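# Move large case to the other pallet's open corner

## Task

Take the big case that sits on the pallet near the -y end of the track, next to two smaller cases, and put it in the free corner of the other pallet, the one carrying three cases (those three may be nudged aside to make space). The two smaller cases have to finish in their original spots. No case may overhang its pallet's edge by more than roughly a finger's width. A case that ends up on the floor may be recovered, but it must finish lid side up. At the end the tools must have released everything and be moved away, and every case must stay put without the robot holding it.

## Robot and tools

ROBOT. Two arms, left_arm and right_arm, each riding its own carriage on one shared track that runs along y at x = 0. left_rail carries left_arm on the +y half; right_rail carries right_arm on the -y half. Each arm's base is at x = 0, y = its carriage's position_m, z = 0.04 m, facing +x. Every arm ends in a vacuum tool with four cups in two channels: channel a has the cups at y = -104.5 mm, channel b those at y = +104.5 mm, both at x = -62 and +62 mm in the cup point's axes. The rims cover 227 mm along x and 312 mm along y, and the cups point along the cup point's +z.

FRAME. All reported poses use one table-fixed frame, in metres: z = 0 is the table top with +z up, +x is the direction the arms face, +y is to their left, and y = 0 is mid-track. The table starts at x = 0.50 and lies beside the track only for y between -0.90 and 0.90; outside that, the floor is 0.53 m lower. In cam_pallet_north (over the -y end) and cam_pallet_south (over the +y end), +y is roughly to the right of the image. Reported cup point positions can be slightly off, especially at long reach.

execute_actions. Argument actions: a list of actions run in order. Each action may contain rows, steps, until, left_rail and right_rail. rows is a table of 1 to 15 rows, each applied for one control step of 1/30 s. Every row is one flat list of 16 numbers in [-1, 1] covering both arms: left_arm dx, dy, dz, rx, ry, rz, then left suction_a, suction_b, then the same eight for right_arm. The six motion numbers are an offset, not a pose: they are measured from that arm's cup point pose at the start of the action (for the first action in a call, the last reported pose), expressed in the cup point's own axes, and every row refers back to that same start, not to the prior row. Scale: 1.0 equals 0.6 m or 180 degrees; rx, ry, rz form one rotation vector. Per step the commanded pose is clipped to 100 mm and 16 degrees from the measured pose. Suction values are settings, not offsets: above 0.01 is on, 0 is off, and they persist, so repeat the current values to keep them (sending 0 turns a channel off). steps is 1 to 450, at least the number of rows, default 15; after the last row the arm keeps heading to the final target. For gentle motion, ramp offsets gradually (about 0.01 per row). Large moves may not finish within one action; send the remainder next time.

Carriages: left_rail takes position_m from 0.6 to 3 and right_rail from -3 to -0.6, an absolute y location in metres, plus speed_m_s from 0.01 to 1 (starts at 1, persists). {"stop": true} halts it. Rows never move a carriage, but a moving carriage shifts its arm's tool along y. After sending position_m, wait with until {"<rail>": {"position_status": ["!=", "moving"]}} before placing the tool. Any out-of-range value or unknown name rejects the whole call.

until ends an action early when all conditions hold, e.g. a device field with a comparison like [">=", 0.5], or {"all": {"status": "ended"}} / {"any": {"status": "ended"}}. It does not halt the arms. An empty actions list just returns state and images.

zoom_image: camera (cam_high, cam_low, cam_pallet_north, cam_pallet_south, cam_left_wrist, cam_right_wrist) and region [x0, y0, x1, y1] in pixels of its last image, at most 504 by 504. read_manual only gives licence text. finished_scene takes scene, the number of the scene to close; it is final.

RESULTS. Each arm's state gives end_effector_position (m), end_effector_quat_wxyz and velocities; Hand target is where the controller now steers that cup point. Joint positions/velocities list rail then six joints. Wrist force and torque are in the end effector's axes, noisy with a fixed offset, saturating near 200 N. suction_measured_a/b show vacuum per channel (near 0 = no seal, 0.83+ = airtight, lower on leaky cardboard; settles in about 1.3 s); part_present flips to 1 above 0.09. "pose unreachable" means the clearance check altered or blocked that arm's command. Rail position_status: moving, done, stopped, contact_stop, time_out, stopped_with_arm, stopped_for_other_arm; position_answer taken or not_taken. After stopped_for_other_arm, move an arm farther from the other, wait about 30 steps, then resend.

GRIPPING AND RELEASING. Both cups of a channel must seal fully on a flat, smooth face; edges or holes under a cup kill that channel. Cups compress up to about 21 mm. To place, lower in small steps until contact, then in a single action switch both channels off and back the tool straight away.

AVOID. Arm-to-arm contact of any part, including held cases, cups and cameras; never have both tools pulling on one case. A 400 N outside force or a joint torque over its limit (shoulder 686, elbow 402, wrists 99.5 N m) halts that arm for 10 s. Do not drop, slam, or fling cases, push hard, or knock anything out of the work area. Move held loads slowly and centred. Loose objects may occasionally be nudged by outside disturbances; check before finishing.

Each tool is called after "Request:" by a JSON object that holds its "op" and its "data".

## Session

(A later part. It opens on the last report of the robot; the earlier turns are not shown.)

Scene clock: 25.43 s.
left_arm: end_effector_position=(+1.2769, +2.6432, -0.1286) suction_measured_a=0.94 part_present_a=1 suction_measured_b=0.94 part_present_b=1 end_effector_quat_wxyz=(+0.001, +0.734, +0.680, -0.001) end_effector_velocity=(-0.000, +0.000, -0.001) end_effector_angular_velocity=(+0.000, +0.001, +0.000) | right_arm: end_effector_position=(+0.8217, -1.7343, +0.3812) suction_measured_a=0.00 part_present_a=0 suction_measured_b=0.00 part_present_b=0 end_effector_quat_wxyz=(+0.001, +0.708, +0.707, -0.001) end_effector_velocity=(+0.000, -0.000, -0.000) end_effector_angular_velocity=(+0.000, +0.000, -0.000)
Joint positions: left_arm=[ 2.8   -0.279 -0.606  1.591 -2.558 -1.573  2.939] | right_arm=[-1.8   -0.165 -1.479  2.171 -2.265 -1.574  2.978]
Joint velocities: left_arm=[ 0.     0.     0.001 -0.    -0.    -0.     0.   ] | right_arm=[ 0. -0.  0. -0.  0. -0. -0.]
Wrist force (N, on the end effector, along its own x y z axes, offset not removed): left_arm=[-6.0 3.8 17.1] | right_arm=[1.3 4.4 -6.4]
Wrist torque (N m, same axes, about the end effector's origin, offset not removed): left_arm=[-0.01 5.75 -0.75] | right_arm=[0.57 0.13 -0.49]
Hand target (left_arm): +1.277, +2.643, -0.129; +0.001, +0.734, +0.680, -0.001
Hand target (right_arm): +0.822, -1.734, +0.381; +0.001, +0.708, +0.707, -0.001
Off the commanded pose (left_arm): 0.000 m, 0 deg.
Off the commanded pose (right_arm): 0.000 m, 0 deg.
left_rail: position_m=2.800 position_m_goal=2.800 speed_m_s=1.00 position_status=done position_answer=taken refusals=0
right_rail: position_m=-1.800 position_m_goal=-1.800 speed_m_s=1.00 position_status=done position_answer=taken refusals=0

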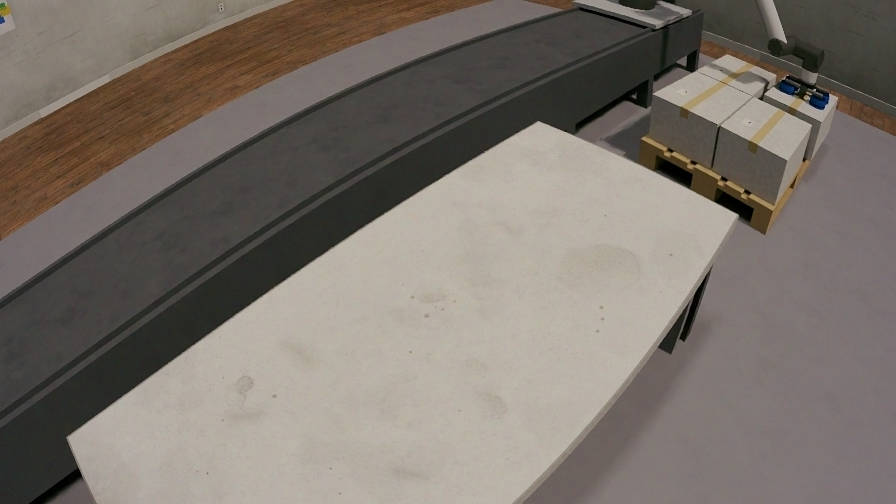

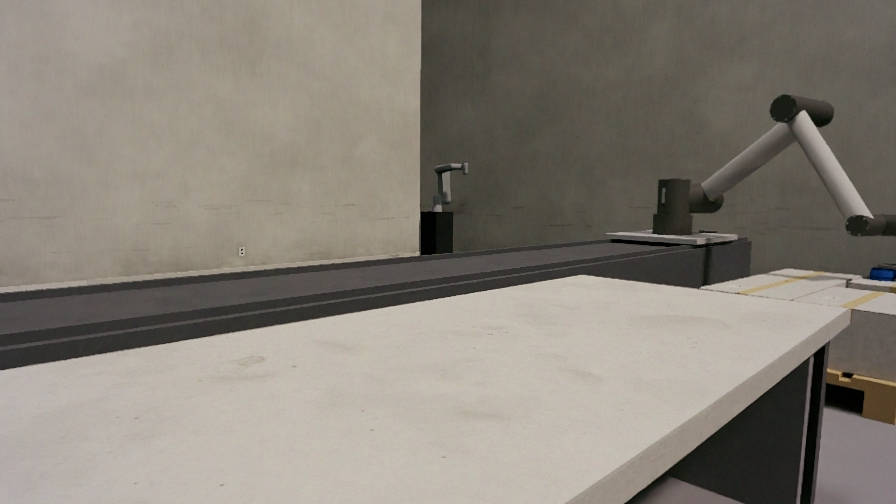

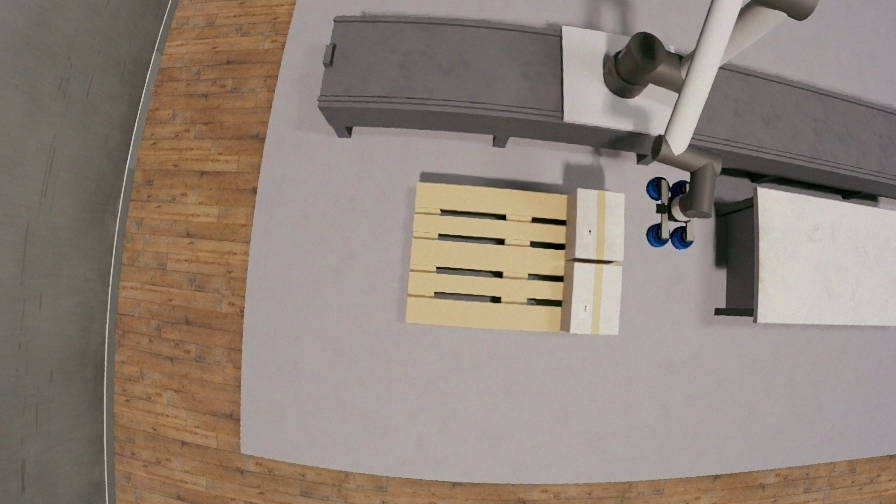

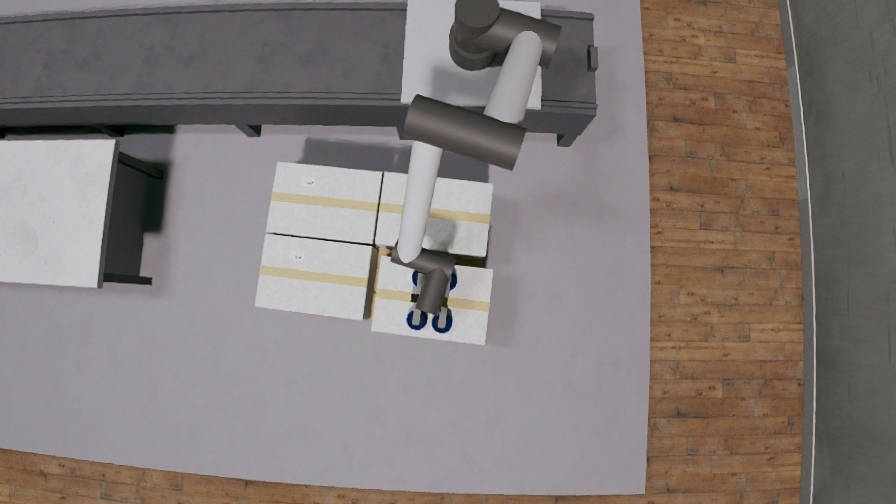

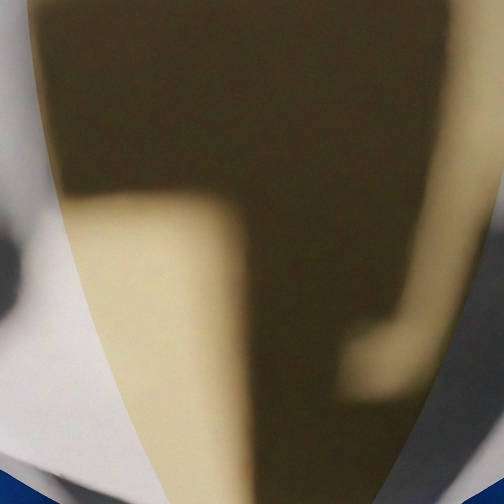

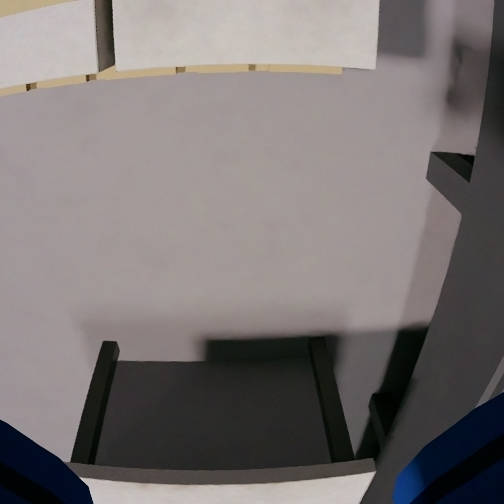

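Request:
{"op": "execute_actions", "data": {"actions": [{"rows":[[-0.008,-0.008,0.002,0,0,0,1,1,0,0,0,0,0,0,0,0],[-0.016,-0.016,0.004,0,0,0,1,1,0,0,0,0,0,0,0,0],[-0.025,-0.025,0.006,0,0,0,1,1,0,0,0,0,0,0,0,0],[-0.034,-0.034,0.008,0,0,0,1,1,0,0,0,0,0,0,0,0],[-0.043,-0.043,0.01,0,0,0,1,1,0,0,0,0,0,0,0,0],[-0.052,-0.052,0.012,0,0,0,1,1,0,0,0,0,0,0,0,0],[-0.06,-0.062,0.014,0,0,0,1,1,0,0,0,0,0,0,0,0],[-0.068,-0.072,0.016,0,0,0,1,1,0,0,0,0,0,0,0,0]],"steps":22}]}}

Request:
{"op": "zoom_image", "data": {"camera": "cam_pallet_south", "region": [240, 150, 520, 350]}}

Request:
{"op": "zoom_image", "data": {"camera": "cam_high", "region": [620, 0, 890, 250]}}

Scene clock: 27.00 s.
left_arm: end_effector_position=(+1.2308, +2.6060, -0.1381) suction_measured_a=0.94 part_present_a=1 suction_measured_b=0.94 part_present_b=1 end_effector_quat_wxyz=(+0.001, +0.734, +0.680, -0.001) end_effector_velocity=(-0.001, -0.001, -0.000) end_effector_angular_velocity=(+0.000, -0.000, +0.000) | right_arm: end_effector_position=(+0.8217, -1.7343, +0.3812) suction_measured_a=0.00 part_present_a=0 suction_measured_b=0.00 part_present_b=0 end_effector_quat_wxyz=(+0.001, +0.708, +0.707, -0.001) end_effector_velocity=(-0.000, +0.000, +0.000) end_effector_angular_velocity=(-0.000, -0.000, +0.000)
Joint positions: left_arm=[ 2.8   -0.318 -0.621  1.661 -2.612 -1.573  2.9  ] | right_arm=[-1.8   -0.165 -1.479  2.171 -2.265 -1.574  2.978]
Joint velocities: left_arm=[ 0.    -0.001 -0.001  0.002 -0.002  0.001 -0.001] | right_arm=[ 0.  0. -0.  0. -0. -0.  0.]
Wrist force (N, on the end effector, along its own x y z axes, offset not removed): left_arm=[-3.6 4.7 16.7] | right_arm=[2.4 7.5 -7.1]
Wrist torque (N m, same axes, about the end effector's origin, offset not removed): left_arm=[0.05 5.45 -0.65] | right_arm=[0.98 0.14 -0.50]
Hand target (left_arm): +1.231, +2.606, -0.138; +0.001, +0.734, +0.680, -0.001
Hand target (right_arm): +0.822, -1.734, +0.381; +0.001, +0.708, +0.707, -0.001
Off the commanded pose (left_arm): 0.000 m, 0 deg.
Off the commanded pose (right_arm): 0.000 m, 0 deg.
left_rail: position_m=2.800 position_m_goal=2.800 speed_m_s=1.00 position_status=done position_answer=taken refusals=0
right_rail: position_m=-1.800 position_m_goal=-1.800 speed_m_s=1.00 position_status=done position_answer=taken refusals=0

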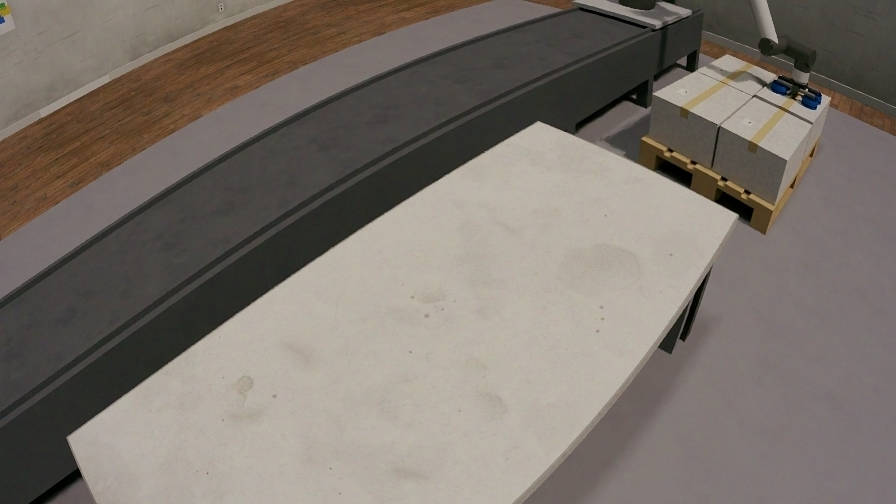

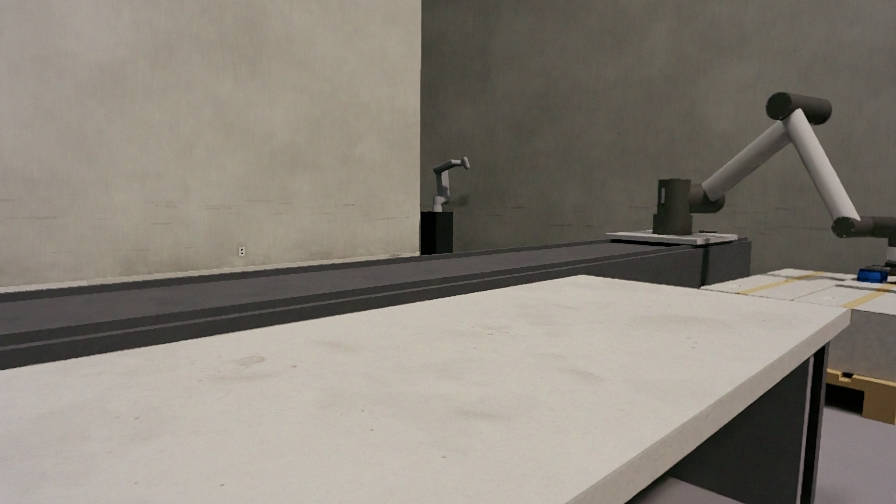

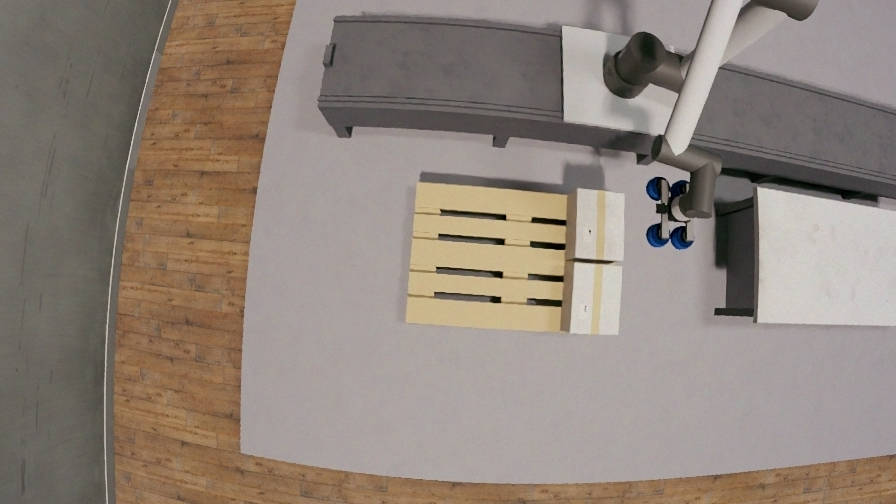

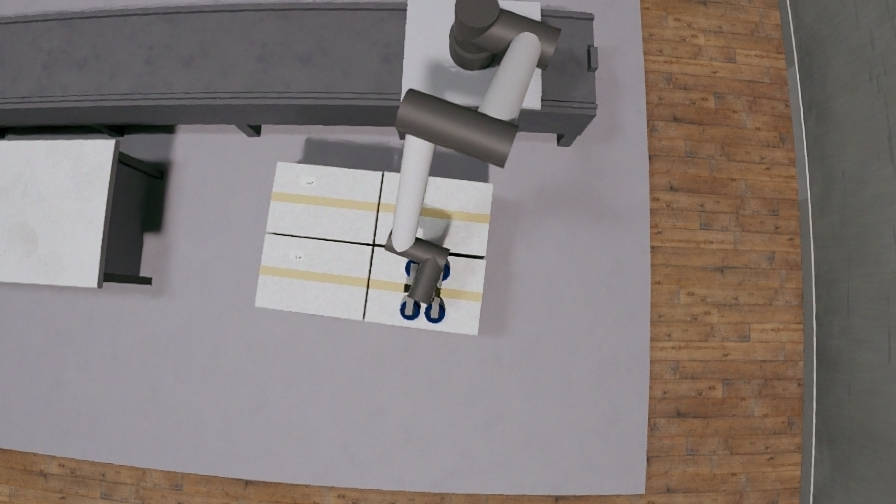

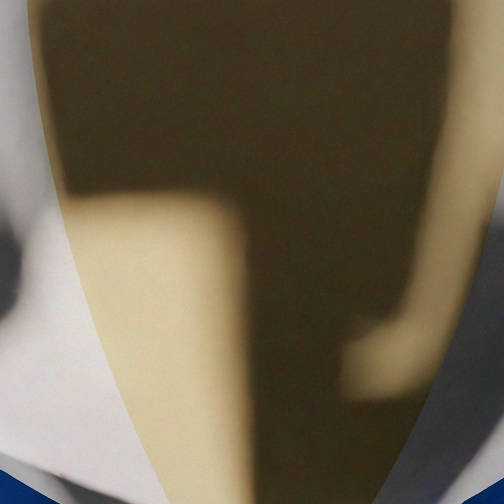

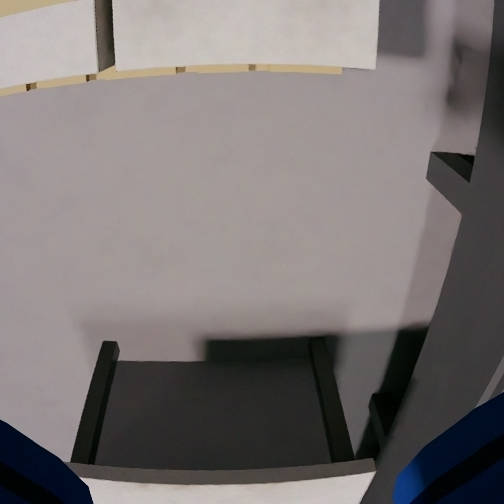

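Region (240, 150, 520, 350) of cam_pallet_south's 896x504 image, scaled by 1.800, with more detail than that image has; it fills the top 360 rows of this view, and the rest is white.

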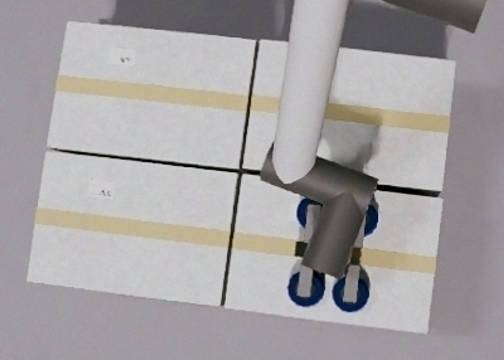

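Region (620, 0, 890, 250) of cam_high's 896x504 image, scaled by 1.867, with more detail than that image has; it fills the top 467 rows of this view, and the rest is white.

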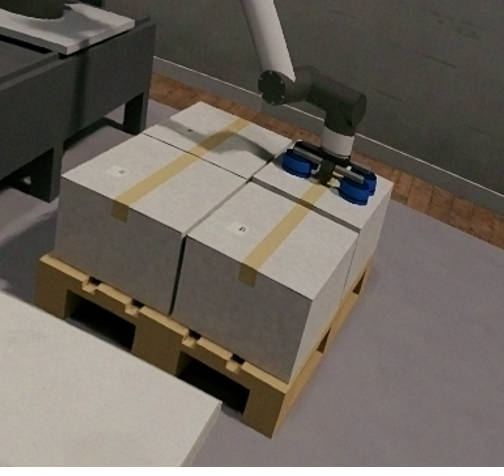

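Request:
{"op": "execute_actions", "data": {"actions": [{"rows":[[-0.003,-0.002,0.003,0,0,-0.002,1,1,0,0,0,0,0,0,0,0],[-0.006,-0.004,0.006,0,0,-0.003,1,1,0,0,0,0,0,0,0,0],[-0.01,-0.005,0.01,0,0,-0.003,1,1,0,0,0,0,0,0,0,0],[-0.01,-0.005,0.014,0,0,-0.003,1,1,0,0,0,0,0,0,0,0],[-0.01,-0.005,0.018,0,0,-0.003,1,1,0,0,0,0,0,0,0,0],[-0.01,-0.005,0.021,0,0,-0.003,1,1,0,0,0,0,0,0,0,0]],"steps":18},{"rows":[[0,0,-0.02,0,0,0,0,0,0,0,0,0,0,0,0,0],[0,0,-0.03,0,0,0,0,0,0,0,0,0,0,0,0,0],[0,0,-0.04,0,0,0,0,0,0,0,0,0,0,0,0,0],[0,0,-0.05,0,0,0,0,0,0,0,0,0,0,0,0,0],[0,0,-0.06,0,0,0,0,0,0,0,0,0,0,0,0,0],[0,0,-0.06,0,0,0,0,0,0,0,0,0,0,0,0,0],[0,0,-0.06,0,0,0,0,0,0,0,0,0,0,0,0,0],[0,0,-0.06,0,0,0,0,0,0,0,0,0,0,0,0,0],[0,0,-0.06,0,0,0,0,0,0,0,0,0,0,0,0,0],[0,0,-0.3,0,0,0,0,0,0,0,0,0,0,0,0,0],[0,0,-0.3,0,0,0,0,0,0,0,0,0,0,0,0,0],[0,0,-0.3,0,0,0,0,0,0,0,0,0,0,0,0,0],[0,0,-0.3,0,0,0,0,0,0,0,0,0,0,0,0,0],[0,0,-0.3,0,0,0,0,0,0,0,0,0,0,0,0,0],[0.65,-0.3,-0.7,0,0,-0.98,0,0,0,0,0,0,0,0,0,0]],"steps":70}]}}

Scene clock: 30.23 s.
left_arm: end_effector_position=(+1.0738, +3.0032, +0.2682) suction_measured_a=0.00 part_present_a=0 suction_measured_b=0.00 part_present_b=0 end_effector_quat_wxyz=(-0.001, -0.489, +0.872, -0.011) end_effector_velocity=(+0.000, -0.000, -0.000) end_effector_angular_velocity=(+0.010, +0.042, +1.407) | right_arm: end_effector_position=(+0.8217, -1.7343, +0.3812) suction_measured_a=0.00 part_present_a=0 suction_measured_b=0.00 part_present_b=0 end_effector_quat_wxyz=(+0.001, +0.708, +0.707, -0.001) end_effector_velocity=(+0.000, -0.000, -0.000) end_effector_angular_velocity=(-0.000, +0.000, +0.000)
Joint positions: left_arm=[ 2.8    0.007 -1.116  1.863 -2.328 -1.59   0.555] | right_arm=[-1.8   -0.165 -1.479  2.171 -2.265 -1.574  2.978]
Joint velocities: left_arm=[ 0.    -0.006  0.001 -0.006  0.02   0.023 -1.413] | right_arm=[ 0. -0.  0. -0. -0. -0. -0.]
Wrist force (N, on the end effector, along its own x y z axes, offset not removed): left_arm=[-3.4 4.9 -0.8] | right_arm=[2.2 6.0 -3.6]
Wrist torque (N m, same axes, about the end effector's origin, offset not removed): left_arm=[0.37 0.58 -0.76] | right_arm=[0.87 0.18 -0.48]
Hand target (left_arm): +1.074, +3.003, +0.268; -0.002, -0.576, +0.817, -0.008
Hand target (right_arm): +0.822, -1.734, +0.381; +0.001, +0.708, +0.707, -0.001
Off the commanded pose (left_arm): 0.001 m, 24 deg; orientation clipped at the last step of the last action.
Off the commanded pose (right_arm): 0.000 m, 0 deg.
left_rail: position_m=2.800 position_m_goal=2.800 speed_m_s=1.00 position_status=done position_answer=taken refusals=0
right_rail: position_m=-1.800 position_m_goal=-1.800 speed_m_s=1.00 position_status=done position_answer=taken refusals=0

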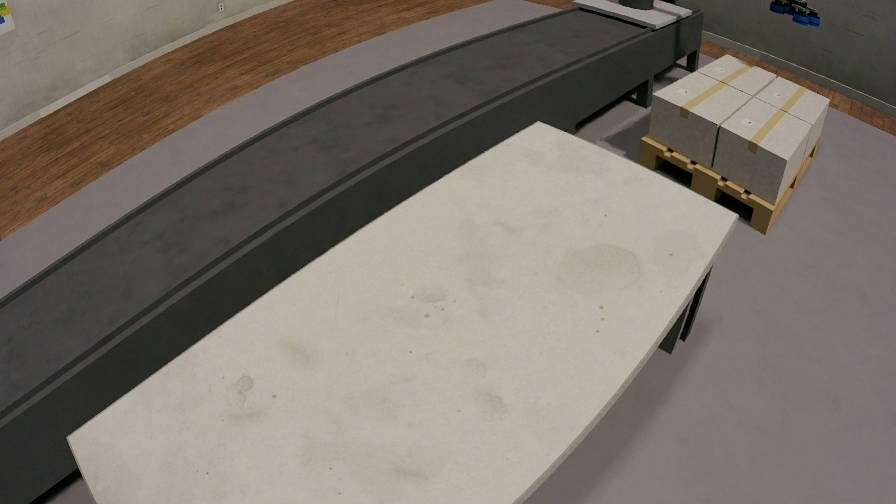

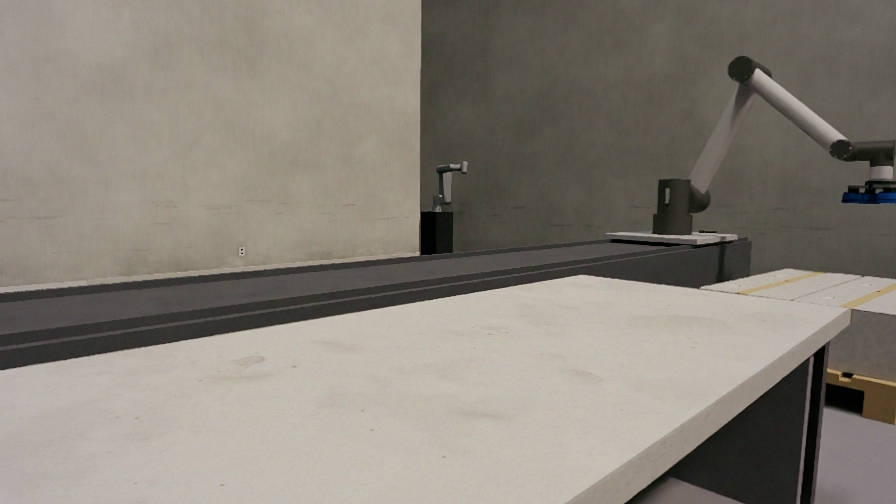

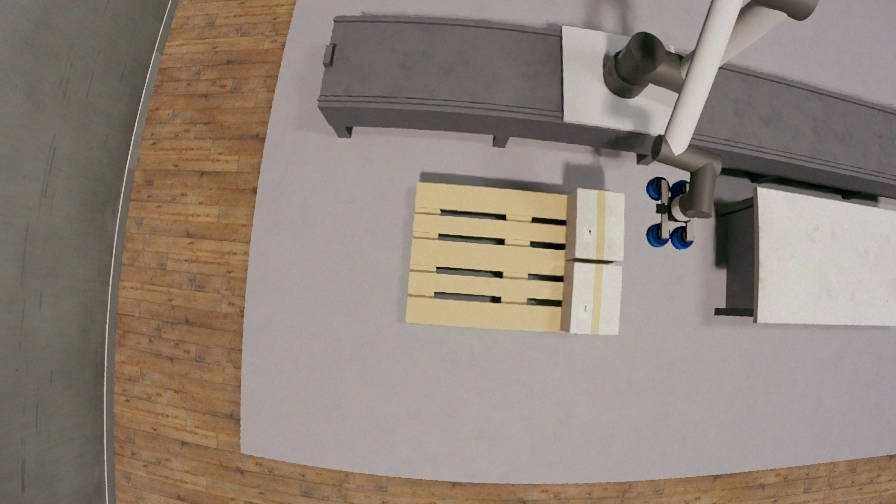

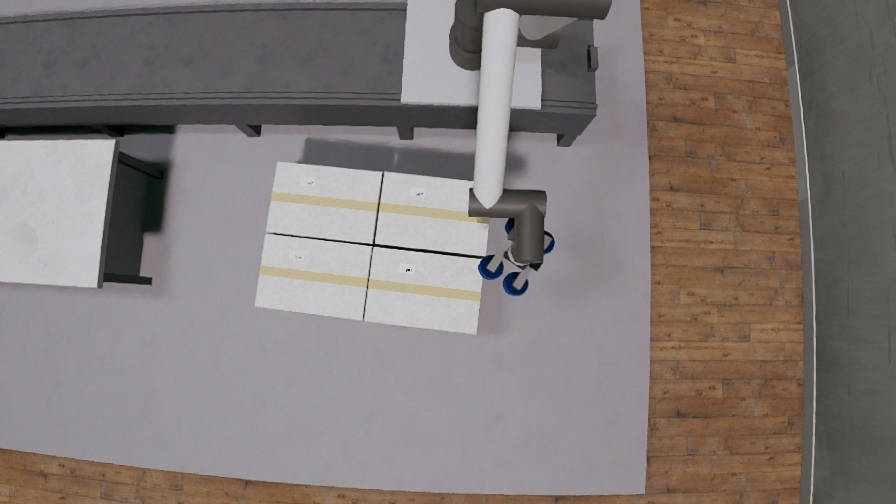

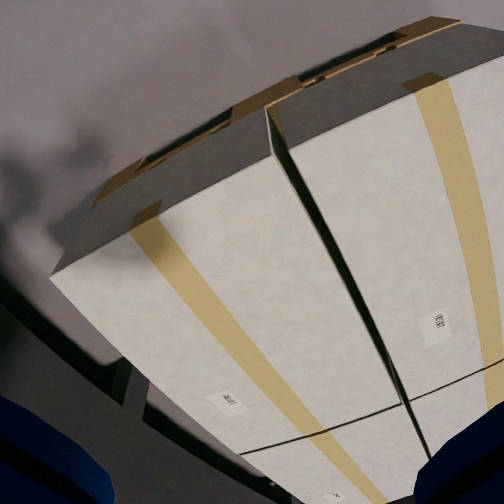

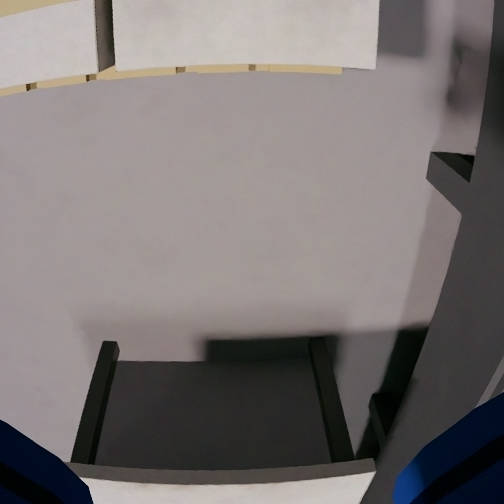

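Request:
{"op": "finished_scene", "data": {"scene": 2}}

The scene is finished: the task was done.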